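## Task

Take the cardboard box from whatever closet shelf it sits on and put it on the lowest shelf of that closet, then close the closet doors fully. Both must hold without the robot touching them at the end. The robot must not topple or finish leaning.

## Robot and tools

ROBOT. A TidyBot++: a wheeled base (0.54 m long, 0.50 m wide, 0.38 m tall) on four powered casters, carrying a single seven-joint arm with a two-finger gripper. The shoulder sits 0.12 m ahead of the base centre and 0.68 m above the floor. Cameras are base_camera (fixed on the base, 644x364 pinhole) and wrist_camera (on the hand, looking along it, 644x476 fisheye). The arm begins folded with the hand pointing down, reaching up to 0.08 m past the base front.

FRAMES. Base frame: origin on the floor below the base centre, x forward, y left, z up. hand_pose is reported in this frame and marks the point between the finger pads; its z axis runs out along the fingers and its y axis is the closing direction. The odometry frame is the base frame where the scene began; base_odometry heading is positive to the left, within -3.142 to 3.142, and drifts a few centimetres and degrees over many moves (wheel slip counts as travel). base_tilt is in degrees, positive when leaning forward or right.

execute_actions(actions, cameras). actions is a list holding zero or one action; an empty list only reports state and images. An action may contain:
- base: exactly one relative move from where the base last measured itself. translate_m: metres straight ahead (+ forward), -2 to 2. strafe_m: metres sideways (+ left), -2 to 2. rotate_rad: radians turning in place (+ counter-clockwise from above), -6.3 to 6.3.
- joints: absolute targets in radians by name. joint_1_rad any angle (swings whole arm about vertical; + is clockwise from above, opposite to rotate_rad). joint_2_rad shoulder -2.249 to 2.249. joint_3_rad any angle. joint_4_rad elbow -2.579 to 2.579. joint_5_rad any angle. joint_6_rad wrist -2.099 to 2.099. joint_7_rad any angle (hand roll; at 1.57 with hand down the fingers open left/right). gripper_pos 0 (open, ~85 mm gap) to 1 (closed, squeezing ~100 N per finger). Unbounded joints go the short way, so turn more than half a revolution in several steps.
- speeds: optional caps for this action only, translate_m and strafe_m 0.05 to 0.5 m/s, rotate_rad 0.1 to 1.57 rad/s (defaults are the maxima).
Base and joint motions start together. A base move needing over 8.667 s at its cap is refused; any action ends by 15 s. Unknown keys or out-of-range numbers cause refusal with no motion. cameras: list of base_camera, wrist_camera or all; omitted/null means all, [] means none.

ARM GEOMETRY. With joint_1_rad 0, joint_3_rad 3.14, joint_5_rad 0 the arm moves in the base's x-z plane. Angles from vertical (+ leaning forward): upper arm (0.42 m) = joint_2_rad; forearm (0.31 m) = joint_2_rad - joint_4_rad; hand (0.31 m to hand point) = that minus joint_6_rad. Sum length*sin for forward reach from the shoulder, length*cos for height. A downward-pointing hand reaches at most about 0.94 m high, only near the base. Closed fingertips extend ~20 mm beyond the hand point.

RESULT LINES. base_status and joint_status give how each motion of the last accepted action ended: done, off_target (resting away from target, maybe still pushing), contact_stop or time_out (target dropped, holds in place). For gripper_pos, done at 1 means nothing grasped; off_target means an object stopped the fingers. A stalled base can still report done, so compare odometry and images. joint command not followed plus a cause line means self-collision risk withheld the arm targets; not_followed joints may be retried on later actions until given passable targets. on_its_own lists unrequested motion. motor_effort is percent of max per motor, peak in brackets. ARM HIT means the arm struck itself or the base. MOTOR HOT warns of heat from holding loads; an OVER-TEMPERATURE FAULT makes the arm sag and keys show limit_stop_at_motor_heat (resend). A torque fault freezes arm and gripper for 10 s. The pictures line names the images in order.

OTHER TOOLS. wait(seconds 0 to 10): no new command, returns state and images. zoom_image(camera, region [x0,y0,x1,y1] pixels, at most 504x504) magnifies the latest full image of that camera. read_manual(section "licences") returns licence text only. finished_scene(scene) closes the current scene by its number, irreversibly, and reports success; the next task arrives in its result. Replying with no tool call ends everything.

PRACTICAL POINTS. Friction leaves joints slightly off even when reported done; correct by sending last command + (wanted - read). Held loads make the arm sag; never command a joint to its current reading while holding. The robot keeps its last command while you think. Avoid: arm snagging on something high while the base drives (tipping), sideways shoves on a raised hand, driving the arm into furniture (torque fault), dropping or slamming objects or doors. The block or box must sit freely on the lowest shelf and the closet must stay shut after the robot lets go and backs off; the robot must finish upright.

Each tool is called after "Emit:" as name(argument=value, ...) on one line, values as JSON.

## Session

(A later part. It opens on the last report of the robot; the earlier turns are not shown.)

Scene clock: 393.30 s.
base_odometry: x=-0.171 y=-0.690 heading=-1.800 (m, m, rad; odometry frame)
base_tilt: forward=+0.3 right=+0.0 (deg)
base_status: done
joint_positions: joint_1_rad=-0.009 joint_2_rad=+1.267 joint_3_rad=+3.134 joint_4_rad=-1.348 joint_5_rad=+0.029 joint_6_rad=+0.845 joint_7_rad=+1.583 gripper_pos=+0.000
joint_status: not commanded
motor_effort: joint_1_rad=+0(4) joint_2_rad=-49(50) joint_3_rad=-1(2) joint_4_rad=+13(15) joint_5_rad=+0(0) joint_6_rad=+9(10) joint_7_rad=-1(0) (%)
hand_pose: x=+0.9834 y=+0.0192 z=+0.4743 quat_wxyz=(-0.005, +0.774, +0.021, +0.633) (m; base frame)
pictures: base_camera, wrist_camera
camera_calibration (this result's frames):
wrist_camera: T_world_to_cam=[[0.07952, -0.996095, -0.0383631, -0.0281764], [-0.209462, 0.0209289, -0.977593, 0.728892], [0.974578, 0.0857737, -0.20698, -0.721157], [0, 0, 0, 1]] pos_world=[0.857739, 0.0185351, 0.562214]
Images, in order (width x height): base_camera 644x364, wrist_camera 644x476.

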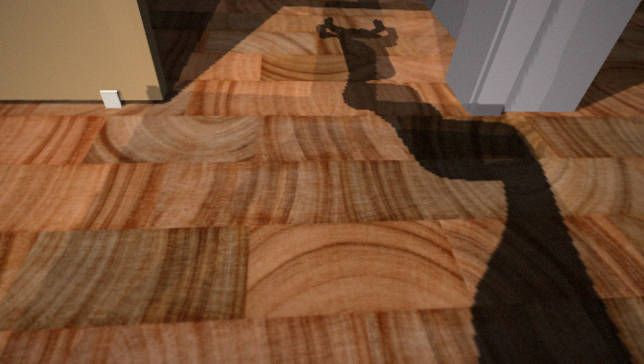

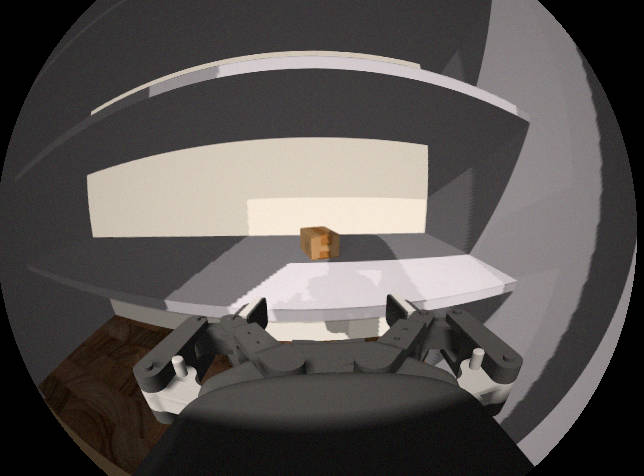

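Emit:
execute_actions(actions=[{"base":{"strafe_m":0.27},"joints":{"joint_1_rad":0.03,"joint_2_rad":-0.2,"joint_4_rad":-1.86,"joint_6_rad":0.065,"joint_7_rad":3.14,"gripper_pos":1.0},"speeds":{"strafe_m":0.22}}])

Scene clock: 412.00 s.
base_odometry: x=+0.092 y=-0.751 heading=-1.800 (m, m, rad; odometry frame)
base_tilt: forward=+13.7 right=+0.0 (deg)
base_status: done
joint_positions: joint_1_rad=+0.081 joint_2_rad=-0.013 joint_3_rad=+3.187 joint_4_rad=-1.808 joint_5_rad=+0.023 joint_6_rad=+0.144 joint_7_rad=+3.092 gripper_pos=+0.999
joint_status: joint_1_rad off_target (ended at +0.081, target +0.030); joint_2_rad off_target (ended at -0.013, target -0.200); joint_4_rad off_target (ended at -1.808, target -1.860); joint_6_rad off_target (ended at +0.144, target +0.065); the others done
motor_effort: joint_1_rad=-11(13) joint_2_rad=-60(83) joint_3_rad=-12(13) joint_4_rad=+11(17) joint_5_rad=+2(5) joint_6_rad=+3(17) joint_7_rad=+1(2) (%)
hand_pose: x=+0.7262 y=-0.0752 z=+1.0078 quat_wxyz=(+0.502, +0.557, +0.479, +0.456) (m; base frame)
pictures: base_camera, wrist_camera
camera_calibration (this result's frames):
wrist_camera: T_world_to_cam=[[0.121008, -0.0907769, 0.988492, -1.07814], [-0.139913, -0.987428, -0.0735514, 0.161087], [0.982742, -0.129403, -0.132188, -0.44947], [0, 0, 0, 1]] pos_world=[0.594715, 0.00302867, 1.01817]
Images, in order (width x height): base_camera 644x364, wrist_camera 644x476.

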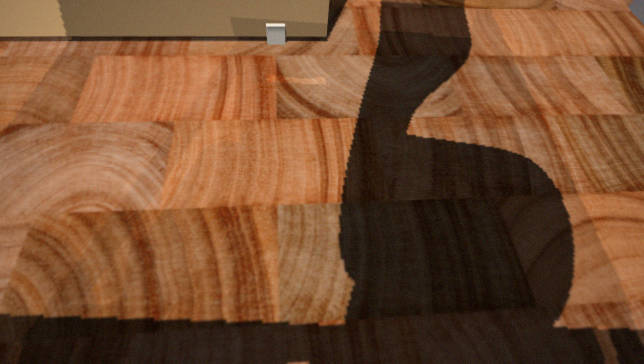

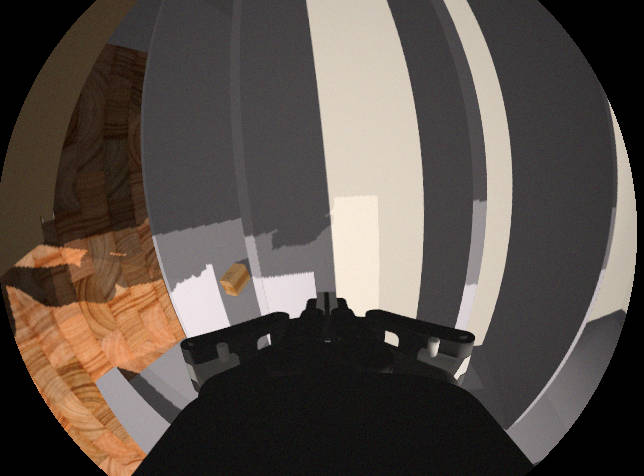

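Emit:
execute_actions(actions=[{"joints":{"joint_2_rad":0.25,"joint_4_rad":-1.8,"joint_6_rad":0.14}}])

Scene clock: 416.17 s.
base_odometry: x=+0.092 y=-0.751 heading=-1.800 (m, m, rad; odometry frame)
base_tilt: forward=+6.3 right=+0.0 (deg)
base_status: not commanded
joint_positions: joint_1_rad=+0.071 joint_2_rad=+0.310 joint_3_rad=+3.179 joint_4_rad=-1.596 joint_5_rad=+0.017 joint_6_rad=+0.245 joint_7_rad=+3.092 gripper_pos=+0.999
joint_status: joint_2_rad off_target (ended at +0.310, target +0.250); joint_4_rad off_target (ended at -1.596, target -1.800); joint_6_rad off_target (ended at +0.245, target +0.140)
motor_effort: joint_1_rad=-4(11) joint_2_rad=-49(60) joint_3_rad=-5(12) joint_4_rad=-19(21) joint_5_rad=+5(5) joint_6_rad=-11(12) joint_7_rad=+3(3) (%)
hand_pose: x=+0.8510 y=-0.0726 z=+0.9513 quat_wxyz=(+0.496, +0.554, +0.488, +0.457) (m; base frame)
pictures: base_camera, wrist_camera
camera_calibration (this result's frames):
wrist_camera: T_world_to_cam=[[0.132715, -0.0836975, 0.987614, -1.04577], [-0.120216, -0.990431, -0.0677817, 0.154582], [0.983837, -0.109731, -0.141506, -0.569898], [0, 0, 0, 1]] pos_world=[0.718059, 0.00303852, 0.962653]
Images, in order (width x height): base_camera 644x364, wrist_camera 644x476.

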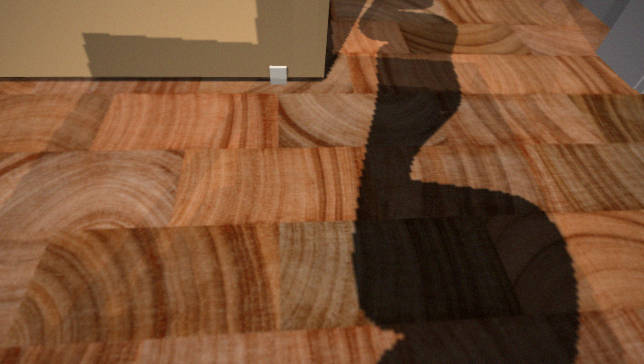

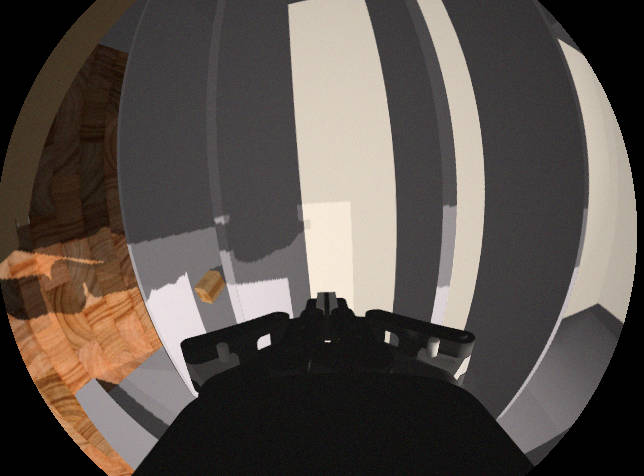

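Emit:
execute_actions(actions=[{"base":{"strafe_m":-0.15},"joints":{"joint_2_rad":0.45,"joint_4_rad":-1.6,"joint_6_rad":0.25},"speeds":{"strafe_m":0.1}}])

Scene clock: 420.57 s.
base_odometry: x=-0.054 y=-0.717 heading=-1.801 (m, m, rad; odometry frame)
base_tilt: forward=+0.3 right=+0.0 (deg)
base_status: done
joint_positions: joint_1_rad=-0.008 joint_2_rad=+0.535 joint_3_rad=+3.108 joint_4_rad=-1.447 joint_5_rad=+0.016 joint_6_rad=+0.321 joint_7_rad=+3.093 gripper_pos=+0.999
joint_status: joint_2_rad off_target (ended at +0.535, target +0.450); joint_4_rad off_target (ended at -1.447, target -1.600); joint_6_rad off_target (ended at +0.321, target +0.250)
on_its_own: joint_1_rad moved -0.080 to your old target +0.030
motor_effort: joint_1_rad=+6(16) joint_2_rad=-54(61) joint_3_rad=+1(8) joint_4_rad=-6(20) joint_5_rad=+4(5) joint_6_rad=-3(12) joint_7_rad=+2(4) (%)
hand_pose: x=+0.9309 y=+0.0294 z=+0.8908 quat_wxyz=(+0.454, +0.524, +0.520, +0.499) (m; base frame)
pictures: base_camera, wrist_camera
camera_calibration (this result's frames):
wrist_camera: T_world_to_cam=[[0.143933, -0.0931205, 0.985196, -0.996147], [0.0232945, -0.994968, -0.0974474, 0.154018], [0.989313, 0.0369755, -0.141039, -0.655677], [0, 0, 0, 1]] pos_world=[0.788461, 0.0847248, 0.903933]
Images, in order (width x height): base_camera 644x364, wrist_camera 644x476.

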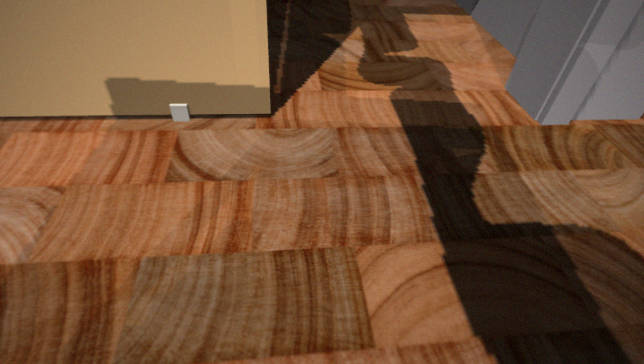

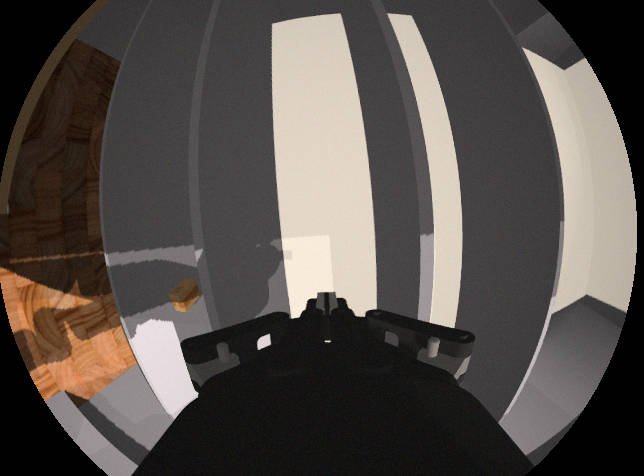

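Emit:
execute_actions(actions=[{"base":{"strafe_m":-0.1},"joints":{"joint_2_rad":0.54,"joint_4_rad":-1.46,"joint_6_rad":0.32},"speeds":{"strafe_m":0.1}}])

Scene clock: 427.63 s.
base_odometry: x=-0.151 y=-0.694 heading=-1.802 (m, m, rad; odometry frame)
base_tilt: forward=+0.3 right=+0.0 (deg)
base_status: done
joint_positions: joint_1_rad=+0.035 joint_2_rad=+0.538 joint_3_rad=+3.127 joint_4_rad=-1.468 joint_5_rad=+0.016 joint_6_rad=+0.321 joint_7_rad=+3.105 gripper_pos=+0.999
joint_status: all done
motor_effort: joint_1_rad=+0(15) joint_2_rad=-39(57) joint_3_rad=+0(8) joint_4_rad=+19(22) joint_5_rad=-1(4) joint_6_rad=+10(13) joint_7_rad=+0(3) (%)
hand_pose: x=+0.9286 y=-0.0166 z=+0.8753 quat_wxyz=(+0.468, +0.540, +0.515, +0.474) (m; base frame)
pictures: base_camera, wrist_camera
camera_calibration (this result's frames):
wrist_camera: T_world_to_cam=[[0.163068, -0.0802962, 0.983342, -1.0007], [-0.0362227, -0.996498, -0.0753636, 0.142725], [0.98595, -0.0233299, -0.165406, -0.630487], [0, 0, 0, 1]] pos_world=[0.789981, 0.0471629, 0.890503]
Images, in order (width x height): base_camera 644x364, wrist_camera 644x476.

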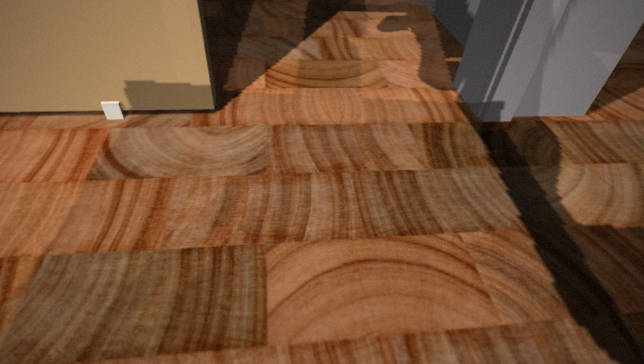

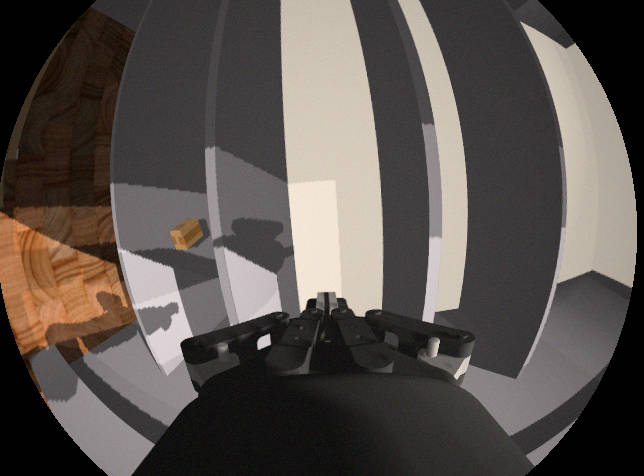

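Emit:
execute_actions(actions=[{"base":{"translate_m":-0.3}}], cameras=[])

Emit:
execute_actions(actions=[{"joints":{"joint_1_rad":0.03,"joint_2_rad":-0.2,"joint_4_rad":-1.86,"joint_6_rad":0.065,"joint_7_rad":3.14}}])

Scene clock: 434.73 s.
base_odometry: x=-0.083 y=-0.402 heading=-1.801 (m, m, rad; odometry frame)
base_tilt: forward=+0.3 right=+0.0 (deg)
base_status: done
joint_positions: joint_1_rad=+0.035 joint_2_rad=+0.537 joint_3_rad=+3.127 joint_4_rad=-1.468 joint_5_rad=+0.016 joint_6_rad=+0.321 joint_7_rad=+3.105 gripper_pos=+0.999
joint_status: not commanded
motor_effort: joint_1_rad=+0(2) joint_2_rad=-39(43) joint_3_rad=+0(2) joint_4_rad=+19(20) joint_5_rad=-1(1) joint_6_rad=+9(10) joint_7_rad=+0(1) (%)
hand_pose: x=+0.9285 y=-0.0165 z=+0.8758 quat_wxyz=(+0.468, +0.539, +0.515, +0.474) (m; base frame)
pictures: none
No camera images: the call's "cameras" was empty. Leave "cameras" out to get every camera's image.

Scene clock: 436.73 s.
base_odometry: x=-0.083 y=-0.402 heading=-1.801 (m, m, rad; odometry frame)
base_tilt: forward=+0.2 right=+0.0 (deg)
base_status: not commanded
joint_positions: joint_1_rad=+0.035 joint_2_rad=-0.189 joint_3_rad=+3.127 joint_4_rad=-1.839 joint_5_rad=+0.016 joint_6_rad=+0.106 joint_7_rad=+3.105 gripper_pos=+0.999
joint_status: all done
motor_effort: joint_1_rad=+0(1) joint_2_rad=-15(41) joint_3_rad=+1(0) joint_4_rad=+21(21) joint_5_rad=-1(1) joint_6_rad=+9(12) joint_7_rad=-1(1) (%)
hand_pose: x=+0.6643 y=-0.0081 z=+1.0782 quat_wxyz=(+0.507, +0.502, +0.484, +0.506) (m; base frame)
pictures: base_camera, wrist_camera
camera_calibration (this result's frames):
wrist_camera: T_world_to_cam=[[0.0241787, -0.0662113, 0.997513, -1.07943], [-0.0280336, -0.997457, -0.0655281, 0.140886], [0.999315, -0.0263794, -0.0259733, -0.49534], [0, 0, 0, 1]] pos_world=[0.525049, 0.0559908, 1.07311]
Images, in order (width x height): base_camera 644x364, wrist_camera 644x476.

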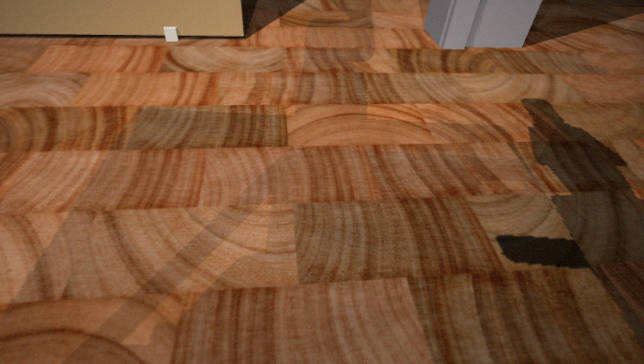

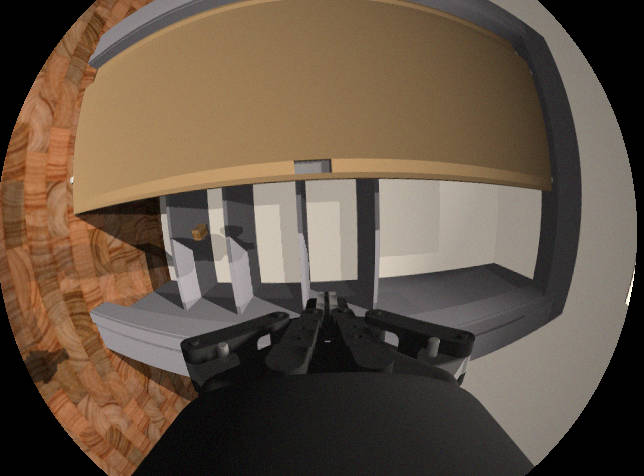

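Emit:
zoom_image(camera="base_camera", region=[0, 10, 500, 130])

Region (0, 10, 500, 130) of base_camera's 644x364 image, scaled by 1.008; it fills the top 121 rows of this view, and the rest is white.

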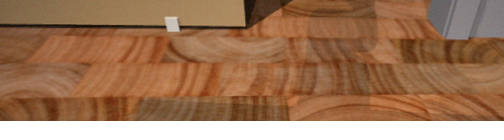

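Emit:
execute_actions(actions=[{"base":{"rotate_rad":0.065},"joints":{"joint_4_rad":-1.895}}], cameras=[])

Emit:
execute_actions(actions=[{"base":{"strafe_m":0.13}}], cameras=[])

Emit:
execute_actions(actions=[{"base":{"translate_m":0.2}}])

Scene clock: 457.50 s.
base_odometry: x=-0.083 y=-0.402 heading=-1.736 (m, m, rad; odometry frame)
base_tilt: forward=+0.3 right=+0.0 (deg)
base_status: done
joint_positions: joint_1_rad=+0.030 joint_2_rad=-0.189 joint_3_rad=+3.125 joint_4_rad=-1.879 joint_5_rad=+0.016 joint_6_rad=+0.104 joint_7_rad=+3.105 gripper_pos=+0.999
joint_status: all done
motor_effort: joint_1_rad=+0(1) joint_2_rad=-15(16) joint_3_rad=+1(4) joint_4_rad=+22(22) joint_5_rad=-1(1) joint_6_rad=+9(10) joint_7_rad=-1(1) (%)
hand_pose: x=+0.6631 y=-0.0048 z=+1.0526 quat_wxyz=(+0.495, +0.512, +0.496, +0.497) (m; base frame)
pictures: none
No camera images: the call's "cameras" was empty. Leave "cameras" out to get every camera's image.

Scene clock: 458.90 s.
base_odometry: x=+0.045 y=-0.423 heading=-1.736 (m, m, rad; odometry frame)
base_tilt: forward=+0.2 right=+0.0 (deg)
base_status: done
joint_positions: joint_1_rad=+0.030 joint_2_rad=-0.189 joint_3_rad=+3.125 joint_4_rad=-1.879 joint_5_rad=+0.016 joint_6_rad=+0.103 joint_7_rad=+3.105 gripper_pos=+0.999
joint_status: not commanded
motor_effort: joint_1_rad=+0(2) joint_2_rad=-14(16) joint_3_rad=+1(2) joint_4_rad=+21(22) joint_5_rad=-1(1) joint_6_rad=+10(10) joint_7_rad=+0(1) (%)
hand_pose: x=+0.6631 y=-0.0046 z=+1.0525 quat_wxyz=(+0.495, +0.512, +0.496, +0.497) (m; base frame)
pictures: none
No camera images: the call's "cameras" was empty. Leave "cameras" out to get every camera's image.

Scene clock: 460.53 s.
base_odometry: x=+0.013 y=-0.620 heading=-1.735 (m, m, rad; odometry frame)
base_tilt: forward=+0.2 right=+0.0 (deg)
base_status: done
joint_positions: joint_1_rad=+0.030 joint_2_rad=-0.191 joint_3_rad=+3.125 joint_4_rad=-1.880 joint_5_rad=+0.016 joint_6_rad=+0.102 joint_7_rad=+3.105 gripper_pos=+0.999
joint_status: not commanded
motor_effort: joint_1_rad=+0(0) joint_2_rad=-14(19) joint_3_rad=+1(1) joint_4_rad=+21(22) joint_5_rad=-1(1) joint_6_rad=+10(10) joint_7_rad=+0(1) (%)
hand_pose: x=+0.6625 y=-0.0045 z=+1.0528 quat_wxyz=(+0.495, +0.511, +0.496, +0.497) (m; base frame)
pictures: base_camera, wrist_camera
camera_calibration (this result's frames):
wrist_camera: T_world_to_cam=[[0.0667572, -0.0663367, 0.995562, -1.07994], [-0.0245875, -0.997594, -0.0648234, 0.139677], [0.997466, -0.0201509, -0.0682276, -0.448432], [0, 0, 0, 1]] pos_world=[0.522823, 0.0586649, 1.05361]
Images, in order (width x height): base_camera 644x364, wrist_camera 644x476.

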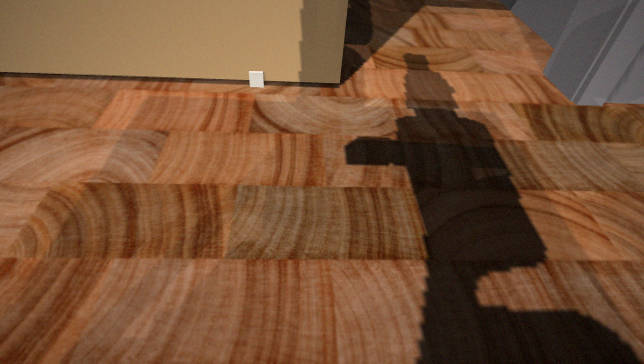

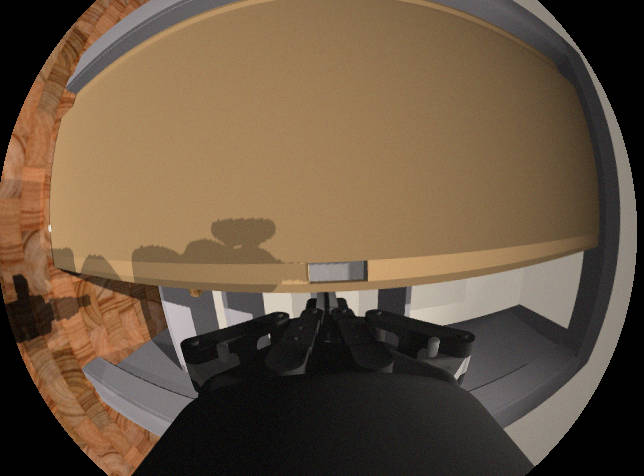

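Emit:
execute_actions(actions=[{"base":{"translate_m":0.125},"speeds":{"translate_m":0.25}}], cameras=["wrist_camera"])

Scene clock: 473.53 s.
base_odometry: x=-0.008 y=-0.744 heading=-1.735 (m, m, rad; odometry frame)
base_tilt: forward=+0.2 right=+0.0 (deg)
base_status: done
joint_positions: joint_1_rad=+0.030 joint_2_rad=-0.192 joint_3_rad=+3.125 joint_4_rad=-1.880 joint_5_rad=+0.016 joint_6_rad=+0.102 joint_7_rad=+3.105 gripper_pos=+0.999
joint_status: not commanded
motor_effort: joint_1_rad=+0(0) joint_2_rad=-14(20) joint_3_rad=+1(1) joint_4_rad=+21(22) joint_5_rad=-2(1) joint_6_rad=+10(10) joint_7_rad=+0(0) (%)
hand_pose: x=+0.6621 y=-0.0045 z=+1.0531 quat_wxyz=(+0.495, +0.511, +0.496, +0.497) (m; base frame)
pictures: wrist_camera
camera_calibration (this result's frames):
wrist_camera: T_world_to_cam=[[0.0664037, -0.0663115, 0.995587, -1.08001], [-0.0245771, -0.997595, -0.064806, 0.13967], [0.99749, -0.0201652, -0.0678738, -0.448327], [0, 0, 0, 1]] pos_world=[0.522351, 0.0586764, 1.05387]
Images, in order (width x height): wrist_camera 644x476.

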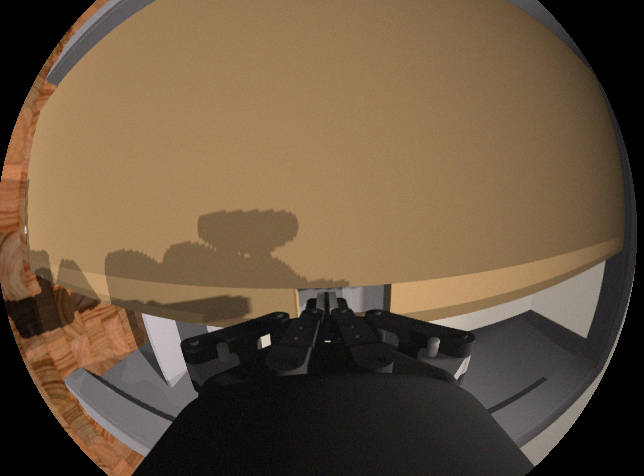

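Emit:
execute_actions(actions=[{"base":{"strafe_m":-0.013},"speeds":{"strafe_m":0.05}}], cameras=[])

Emit:
execute_actions(actions=[{"base":{"translate_m":0.03},"speeds":{"translate_m":0.06}}], cameras=["wrist_camera"])

Scene clock: 479.13 s.
base_odometry: x=-0.020 y=-0.742 heading=-1.735 (m, m, rad; odometry frame)
base_tilt: forward=+0.3 right=+0.0 (deg)
base_status: done
joint_positions: joint_1_rad=+0.030 joint_2_rad=-0.192 joint_3_rad=+3.126 joint_4_rad=-1.880 joint_5_rad=+0.016 joint_6_rad=+0.102 joint_7_rad=+3.105 gripper_pos=+0.999
joint_status: not commanded
motor_effort: joint_1_rad=+0(2) joint_2_rad=-15(16) joint_3_rad=+1(3) joint_4_rad=+21(21) joint_5_rad=-1(1) joint_6_rad=+10(10) joint_7_rad=-1(0) (%)
hand_pose: x=+0.6621 y=-0.0048 z=+1.0531 quat_wxyz=(+0.495, +0.512, +0.496, +0.497) (m; base frame)
pictures: none
No camera images: the call's "cameras" was empty. Leave "cameras" out to get every camera's image.

Scene clock: 480.13 s.
base_odometry: x=-0.026 y=-0.772 heading=-1.735 (m, m, rad; odometry frame)
base_tilt: forward=+0.3 right=+0.0 (deg)
base_status: done
joint_positions: joint_1_rad=+0.030 joint_2_rad=-0.193 joint_3_rad=+3.126 joint_4_rad=-1.880 joint_5_rad=+0.016 joint_6_rad=+0.101 joint_7_rad=+3.105 gripper_pos=+0.999
joint_status: not commanded
motor_effort: joint_1_rad=+0(1) joint_2_rad=-15(18) joint_3_rad=+1(2) joint_4_rad=+21(21) joint_5_rad=+0(1) joint_6_rad=+10(10) joint_7_rad=-1(1) (%)
hand_pose: x=+0.6615 y=-0.0048 z=+1.0539 quat_wxyz=(+0.495, +0.511, +0.496, +0.498) (m; base frame)
pictures: wrist_camera
camera_calibration (this result's frames):
wrist_camera: T_world_to_cam=[[0.0649146, -0.0663825, 0.99568, -1.07991], [-0.0249267, -0.997581, -0.0648841, 0.139766], [0.997579, -0.0206071, -0.0664123, -0.449291], [0, 0, 0, 1]] pos_world=[0.52179, 0.058482, 1.05448]
Images, in order (width x height): wrist_camera 644x476.

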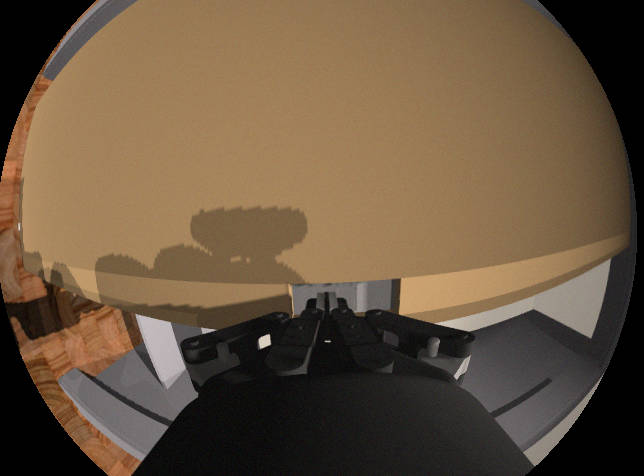

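Emit:
execute_actions(actions=[{"base":{"translate_m":0.035},"speeds":{"translate_m":0.05}}], cameras=["wrist_camera"])

Scene clock: 485.70 s.
base_odometry: x=-0.031 y=-0.806 heading=-1.735 (m, m, rad; odometry frame)
base_tilt: forward=+0.2 right=+0.0 (deg)
base_status: done
joint_positions: joint_1_rad=+0.030 joint_2_rad=-0.224 joint_3_rad=+3.126 joint_4_rad=-1.897 joint_5_rad=+0.016 joint_6_rad=+0.088 joint_7_rad=+3.105 gripper_pos=+0.999
joint_status: not commanded
motor_effort: joint_1_rad=+0(2) joint_2_rad=-7(16) joint_3_rad=+0(1) joint_4_rad=+22(26) joint_5_rad=-1(1) joint_6_rad=+10(13) joint_7_rad=-1(0) (%)
hand_pose: x=+0.6492 y=-0.0047 z=+1.0552 quat_wxyz=(+0.495, +0.511, +0.496, +0.497) (m; base frame)
pictures: wrist_camera
camera_calibration (this result's frames):
wrist_camera: T_world_to_cam=[[0.0655578, -0.0660019, 0.995664, -1.08074], [-0.0256157, -0.997593, -0.0644432, 0.139561], [0.99752, -0.0212798, -0.0670906, -0.436273], [0, 0, 0, 1]] pos_world=[0.509617, 0.058611, 1.05577]
Images, in order (width x height): wrist_camera 644x476.

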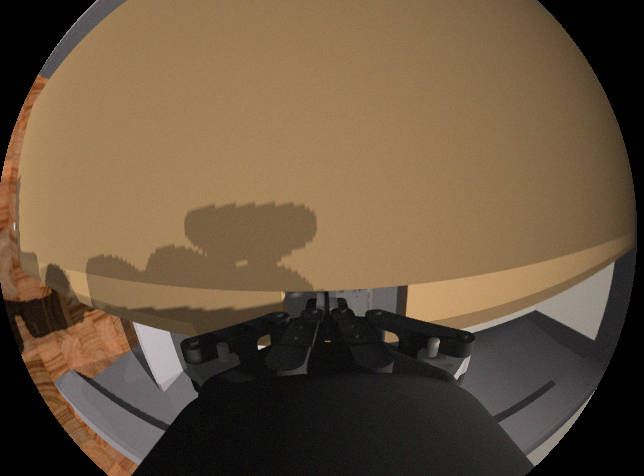

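Contact. Strafe right.

Emit:
execute_actions(actions=[{"base":{"strafe_m":-0.15},"speeds":{"strafe_m":0.08}}])

Scene clock: 489.70 s.
base_odometry: x=-0.179 y=-0.782 heading=-1.735 (m, m, rad; odometry frame)
base_tilt: forward=+0.2 right=+0.0 (deg)
base_status: done
joint_positions: joint_1_rad=+0.011 joint_2_rad=-0.221 joint_3_rad=+3.110 joint_4_rad=-1.897 joint_5_rad=+0.016 joint_6_rad=+0.088 joint_7_rad=+3.105 gripper_pos=+0.999
joint_status: not commanded
motor_effort: joint_1_rad=+2(8) joint_2_rad=-13(13) joint_3_rad=+3(10) joint_4_rad=+21(22) joint_5_rad=-1(2) joint_6_rad=+9(10) joint_7_rad=-1(1) (%)
hand_pose: x=+0.6501 y=+0.0149 z=+1.0535 quat_wxyz=(+0.487, +0.503, +0.506, +0.504) (m; base frame)
pictures: base_camera, wrist_camera
camera_calibration (this result's frames):
wrist_camera: T_world_to_cam=[[0.070802, -0.0601379, 0.995676, -1.08134], [0.00871089, -0.998106, -0.0609041, 0.133065], [0.997452, 0.0129854, -0.070144, -0.434092], [0, 0, 0, 1]] pos_world=[0.508388, 0.0734203, 1.05432]
Images, in order (width x height): base_camera 644x364, wrist_camera 644x476.

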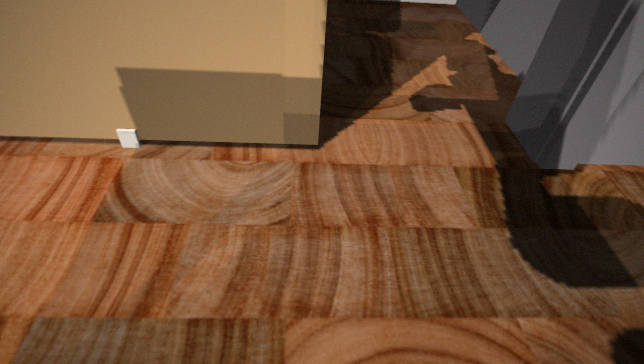

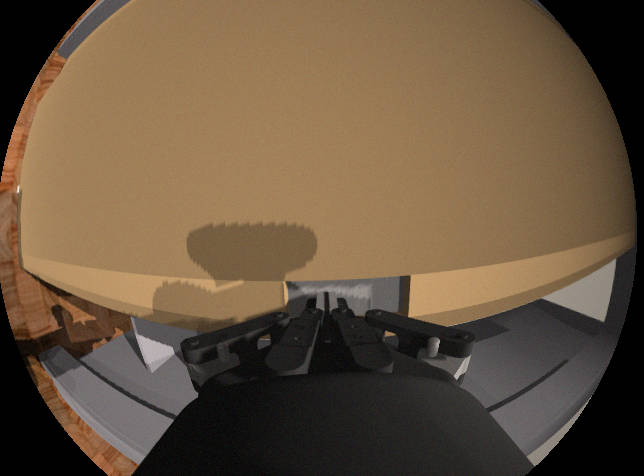

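Emit:
execute_actions(actions=[{"base":{"translate_m":0.008},"speeds":{"translate_m":0.05}}], cameras=[])

Emit:
execute_actions(actions=[{"base":{"strafe_m":-0.2},"speeds":{"strafe_m":0.1}}])

Scene clock: 496.40 s.
base_odometry: x=-0.181 y=-0.790 heading=-1.735 (m, m, rad; odometry frame)
base_tilt: forward=+0.2 right=+0.0 (deg)
base_status: done
joint_positions: joint_1_rad=+0.011 joint_2_rad=-0.233 joint_3_rad=+3.109 joint_4_rad=-1.904 joint_5_rad=+0.016 joint_6_rad=+0.085 joint_7_rad=+3.105 gripper_pos=+0.999
joint_status: not commanded
motor_effort: joint_1_rad=+4(5) joint_2_rad=-7(13) joint_3_rad=+5(7) joint_4_rad=+23(27) joint_5_rad=-1(1) joint_6_rad=+11(14) joint_7_rad=-1(1) (%)
hand_pose: x=+0.6453 y=+0.0150 z=+1.0547 quat_wxyz=(+0.487, +0.502, +0.506, +0.505) (m; base frame)
pictures: none
No camera images: the call's "cameras" was empty. Leave "cameras" out to get every camera's image.

Scene clock: 499.03 s.
base_odometry: x=-0.378 y=-0.757 heading=-1.735 (m, m, rad; odometry frame)
base_tilt: forward=+0.2 right=+0.0 (deg)
base_status: done
joint_positions: joint_1_rad=+0.010 joint_2_rad=-0.223 joint_3_rad=+3.108 joint_4_rad=-1.902 joint_5_rad=+0.016 joint_6_rad=+0.085 joint_7_rad=+3.105 gripper_pos=+0.999
joint_status: not commanded
motor_effort: joint_1_rad=+2(9) joint_2_rad=-12(13) joint_3_rad=+3(11) joint_4_rad=+21(23) joint_5_rad=-1(1) joint_6_rad=+10(11) joint_7_rad=+0(1) (%)
hand_pose: x=+0.6491 y=+0.0169 z=+1.0507 quat_wxyz=(+0.485, +0.503, +0.509, +0.503) (m; base frame)
pictures: base_camera, wrist_camera
camera_calibration (this result's frames):
wrist_camera: T_world_to_cam=[[0.0766003, -0.059266, 0.995299, -1.08173], [0.0117658, -0.998109, -0.0603388, 0.132303], [0.996992, 0.0163325, -0.0757582, -0.427139], [0, 0, 0, 1]] pos_world=[0.507158, 0.0749189, 1.05227]
Images, in order (width x height): base_camera 644x364, wrist_camera 644x476.

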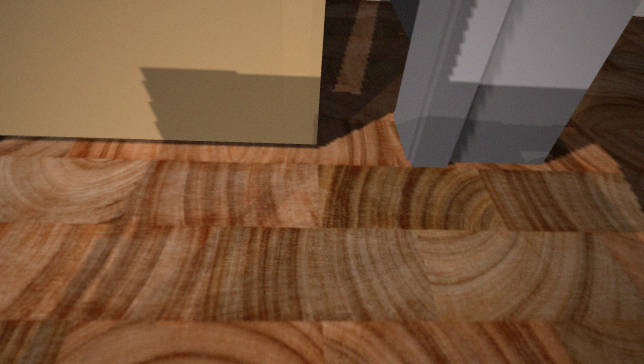

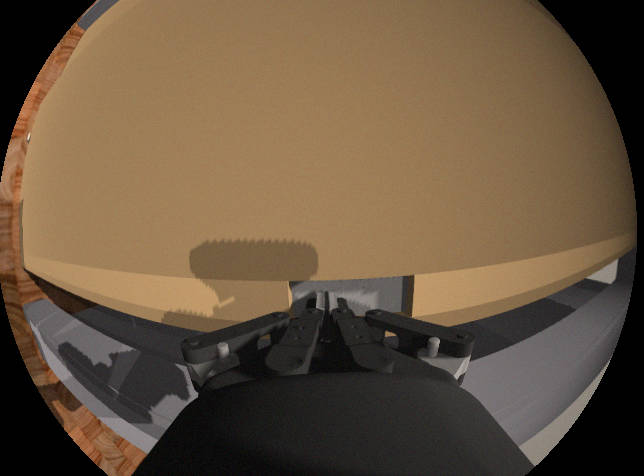

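Emit:
execute_actions(actions=[{"base":{"translate_m":0.008},"speeds":{"translate_m":0.05}}], cameras=[])

Emit:
execute_actions(actions=[{"base":{"strafe_m":-0.11},"speeds":{"strafe_m":0.07}}])

Scene clock: 503.10 s.
base_odometry: x=-0.379 y=-0.765 heading=-1.735 (m, m, rad; odometry frame)
base_tilt: forward=+0.2 right=+0.0 (deg)
base_status: done
joint_positions: joint_1_rad=+0.010 joint_2_rad=-0.240 joint_3_rad=+3.108 joint_4_rad=-1.914 joint_5_rad=+0.016 joint_6_rad=+0.080 joint_7_rad=+3.105 gripper_pos=+0.999
joint_status: not commanded
motor_effort: joint_1_rad=+4(5) joint_2_rad=-4(13) joint_3_rad=+5(7) joint_4_rad=+25(27) joint_5_rad=-1(1) joint_6_rad=+13(14) joint_7_rad=-1(1) (%)
hand_pose: x=+0.6424 y=+0.0169 z=+1.0507 quat_wxyz=(+0.485, +0.503, +0.509, +0.503) (m; base frame)
pictures: none
No camera images: the call's "cameras" was empty. Leave "cameras" out to get every camera's image.

Scene clock: 505.20 s.
base_odometry: x=-0.488 y=-0.747 heading=-1.734 (m, m, rad; odometry frame)
base_tilt: forward=+0.2 right=+0.0 (deg)
base_status: done
joint_positions: joint_1_rad=+0.005 joint_2_rad=-0.234 joint_3_rad=+3.101 joint_4_rad=-1.909 joint_5_rad=+0.016 joint_6_rad=+0.080 joint_7_rad=+3.105 gripper_pos=+0.999
joint_status: not commanded
motor_effort: joint_1_rad=+3(9) joint_2_rad=-9(10) joint_3_rad=+4(11) joint_4_rad=+22(25) joint_5_rad=-1(2) joint_6_rad=+10(12) joint_7_rad=+0(1) (%)
hand_pose: x=+0.6443 y=+0.0233 z=+1.0507 quat_wxyz=(+0.482, +0.500, +0.512, +0.505) (m; base frame)
pictures: base_camera, wrist_camera
camera_calibration (this result's frames):
wrist_camera: T_world_to_cam=[[0.0778028, -0.0565812, 0.995362, -1.08193], [0.0226874, -0.998029, -0.0585062, 0.12974], [0.996711, 0.0271341, -0.0763658, -0.421886], [0, 0, 0, 1]] pos_world=[0.501731, 0.0797148, 1.05228]
Images, in order (width x height): base_camera 644x364, wrist_camera 644x476.

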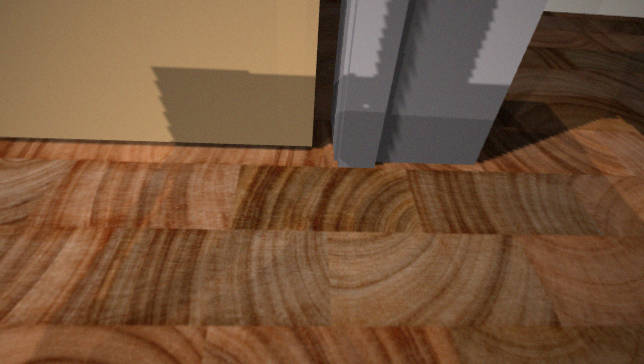

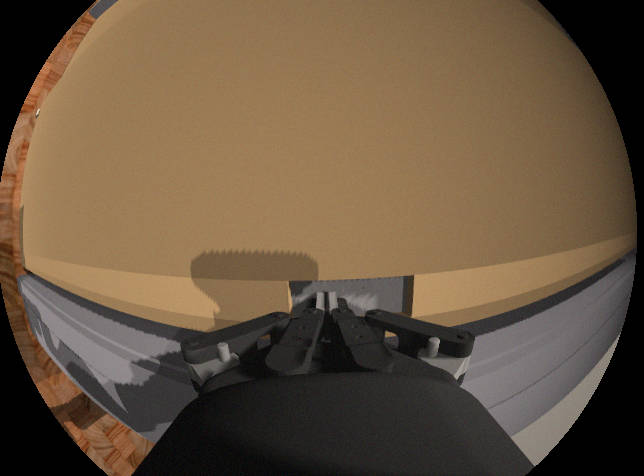

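Emit:
execute_actions(actions=[{"base":{"strafe_m":-0.045},"speeds":{"strafe_m":0.05}}])

Scene clock: 508.97 s.
base_odometry: x=-0.532 y=-0.740 heading=-1.734 (m, m, rad; odometry frame)
base_tilt: forward=+0.2 right=+0.0 (deg)
base_status: done
joint_positions: joint_1_rad=-0.005 joint_2_rad=-0.232 joint_3_rad=+3.090 joint_4_rad=-1.907 joint_5_rad=+0.016 joint_6_rad=+0.080 joint_7_rad=+3.105 gripper_pos=+0.999
joint_status: not commanded
motor_effort: joint_1_rad=+8(10) joint_2_rad=-8(11) joint_3_rad=+9(12) joint_4_rad=+20(23) joint_5_rad=-1(2) joint_6_rad=+8(11) joint_7_rad=-1(1) (%)
hand_pose: x=+0.6445 y=+0.0350 z=+1.0505 quat_wxyz=(+0.477, +0.494, +0.518, +0.509) (m; base frame)
pictures: base_camera, wrist_camera
camera_calibration (this result's frames):
wrist_camera: T_world_to_cam=[[0.0794379, -0.0524509, 0.995459, -1.08239], [0.0431455, -0.997498, -0.0560014, 0.12562], [0.995906, 0.0473982, -0.0769761, -0.422023], [0, 0, 0, 1]] pos_world=[0.500858, 0.0885366, 1.05203]
Images, in order (width x height): base_camera 644x364, wrist_camera 644x476.

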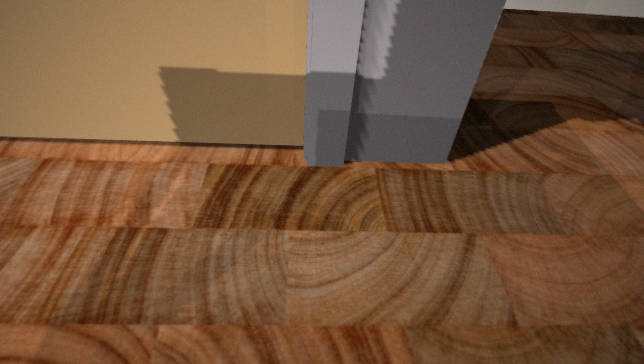

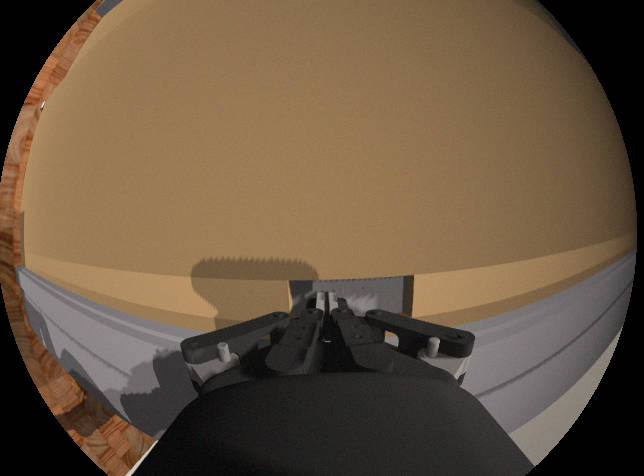

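Emit:
execute_actions(actions=[{"base":{"strafe_m":-0.025},"speeds":{"strafe_m":0.05}}])

Scene clock: 512.17 s.
base_odometry: x=-0.557 y=-0.736 heading=-1.733 (m, m, rad; odometry frame)
base_tilt: forward=+0.2 right=+0.0 (deg)
base_status: done
joint_positions: joint_1_rad=-0.024 joint_2_rad=-0.228 joint_3_rad=+3.067 joint_4_rad=-1.904 joint_5_rad=+0.016 joint_6_rad=+0.080 joint_7_rad=+3.105 gripper_pos=+0.999
joint_status: not commanded
motor_effort: joint_1_rad=+11(14) joint_2_rad=-10(13) joint_3_rad=+14(17) joint_4_rad=+20(20) joint_5_rad=-1(2) joint_6_rad=+9(8) joint_7_rad=-1(1) (%)
hand_pose: x=+0.6438 y=+0.0589 z=+1.0505 quat_wxyz=(+0.468, +0.482, +0.529, +0.518) (m; base frame)
pictures: base_camera, wrist_camera
camera_calibration (this result's frames):
wrist_camera: T_world_to_cam=[[0.0816279, -0.0441421, 0.995685, -1.08316], [0.0846794, -0.995099, -0.0510583, 0.117356], [0.993059, 0.0884818, -0.0774899, -0.422443], [0, 0, 0, 1]] pos_world=[0.497989, 0.106346, 1.05174]
Images, in order (width x height): base_camera 644x364, wrist_camera 644x476.

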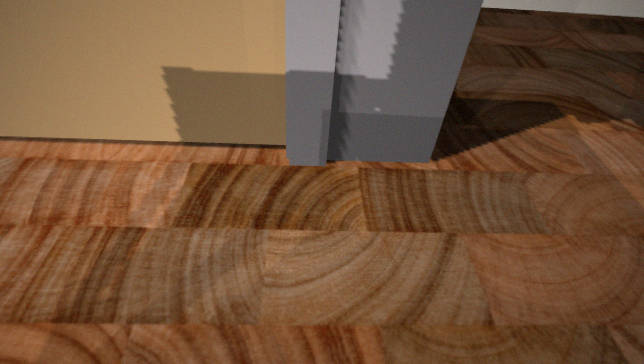

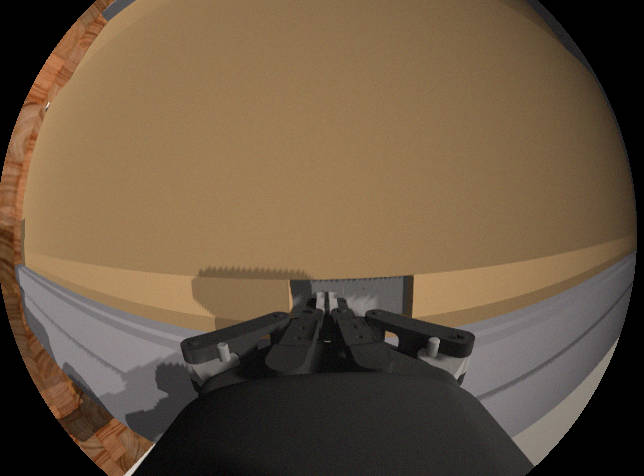

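Emit:
execute_actions(actions=[{"base":{"strafe_m":0.04},"speeds":{"strafe_m":0.08}}], cameras=[])

Emit:
execute_actions(actions=[{"base":{"translate_m":-0.3}}], cameras=[])

Emit:
execute_actions(actions=[{"base":{"strafe_m":0.75},"joints":{"joint_1_rad":0.02,"joint_7_rad":1.57}}])

Scene clock: 516.77 s.
base_odometry: x=-0.517 y=-0.742 heading=-1.734 (m, m, rad; odometry frame)
base_tilt: forward=+0.2 right=+0.0 (deg)
base_status: done
joint_positions: joint_1_rad=+0.008 joint_2_rad=-0.233 joint_3_rad=+3.103 joint_4_rad=-1.907 joint_5_rad=+0.016 joint_6_rad=+0.079 joint_7_rad=+3.105 gripper_pos=+0.999
joint_status: not commanded
motor_effort: joint_1_rad=+4(11) joint_2_rad=-6(10) joint_3_rad=+6(14) joint_4_rad=+25(26) joint_5_rad=-2(2) joint_6_rad=+12(14) joint_7_rad=-1(1) (%)
hand_pose: x=+0.6451 y=+0.0208 z=+1.0505 quat_wxyz=(+0.483, +0.501, +0.511, +0.504) (m; base frame)
pictures: none
No camera images: the call's "cameras" was empty. Leave "cameras" out to get every camera's image.

Scene clock: 518.70 s.
base_odometry: x=-0.469 y=-0.446 heading=-1.733 (m, m, rad; odometry frame)
base_tilt: forward=+0.2 right=+0.0 (deg)
base_status: done
joint_positions: joint_1_rad=+0.016 joint_2_rad=-0.203 joint_3_rad=+3.116 joint_4_rad=-1.897 joint_5_rad=+0.016 joint_6_rad=+0.079 joint_7_rad=+3.105 gripper_pos=+0.999
joint_status: not commanded
motor_effort: joint_1_rad=+1(4) joint_2_rad=-14(17) joint_3_rad=+1(6) joint_4_rad=+21(24) joint_5_rad=-1(1) joint_6_rad=+9(12) joint_7_rad=-1(1) (%)
hand_pose: x=+0.6569 y=+0.0087 z=+1.0411 quat_wxyz=(+0.482, +0.512, +0.510, +0.495) (m; base frame)
pictures: none
No camera images: the call's "cameras" was empty. Leave "cameras" out to get every camera's image.

Scene clock: 521.57 s.
base_odometry: x=+0.272 y=-0.567 heading=-1.733 (m, m, rad; odometry frame)
base_tilt: forward=+0.2 right=+0.0 (deg)
base_status: done
joint_positions: joint_1_rad=+0.017 joint_2_rad=-0.203 joint_3_rad=+3.120 joint_4_rad=-1.897 joint_5_rad=+0.016 joint_6_rad=+0.079 joint_7_rad=+1.583 gripper_pos=+0.999
joint_status: all done
motor_effort: joint_1_rad=+0(1) joint_2_rad=-14(15) joint_3_rad=+1(3) joint_4_rad=+21(22) joint_5_rad=+0(1) joint_6_rad=+10(10) joint_7_rad=-1(0) (%)
hand_pose: x=+0.6570 y=+0.0055 z=+1.0411 quat_wxyz=(+0.009, +0.723, +0.013, +0.691) (m; base frame)
pictures: base_camera, wrist_camera
camera_calibration (this result's frames):
wrist_camera: T_world_to_cam=[[0.0557975, -0.998274, -0.0183133, 0.000583462], [-0.0561891, 0.0151732, -0.998305, 1.13588], [0.99686, 0.0567319, -0.0552455, -0.45707], [0, 0, 0, 1]] pos_world=[0.519426, 0.00927796, 1.10871]
Images, in order (width x height): base_camera 644x364, wrist_camera 644x476.

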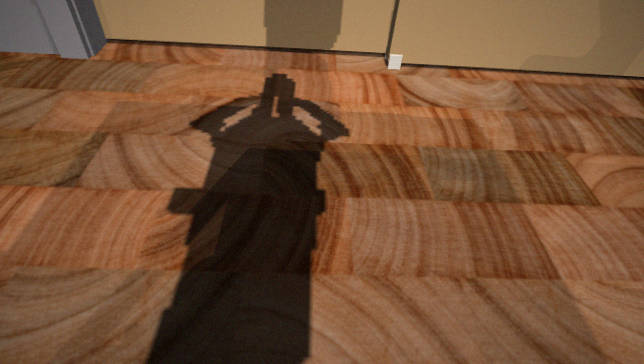

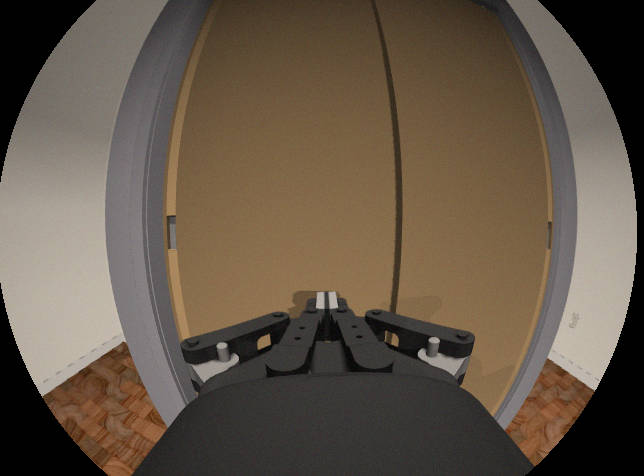

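Emit:
zoom_image(camera="wrist_camera", region=[120, 150, 260, 310])

Emit:
zoom_image(camera="base_camera", region=[40, 0, 200, 80])

Region (120, 150, 260, 310) of wrist_camera's 644x476 image, scaled by 3.150; it fills the left 441 columns of this view, and the rest is white.

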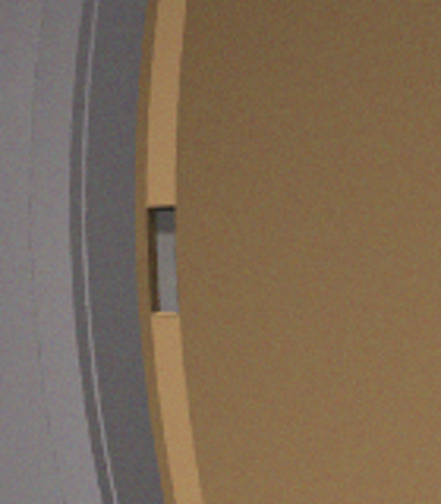

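Region (40, 0, 200, 80) of base_camera's 644x364 image, scaled by 3.150.

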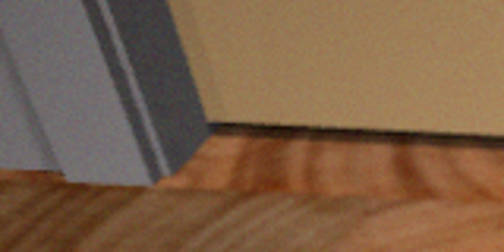

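Emit:
finished_scene(scene=2)

The scene is finished: the task was done.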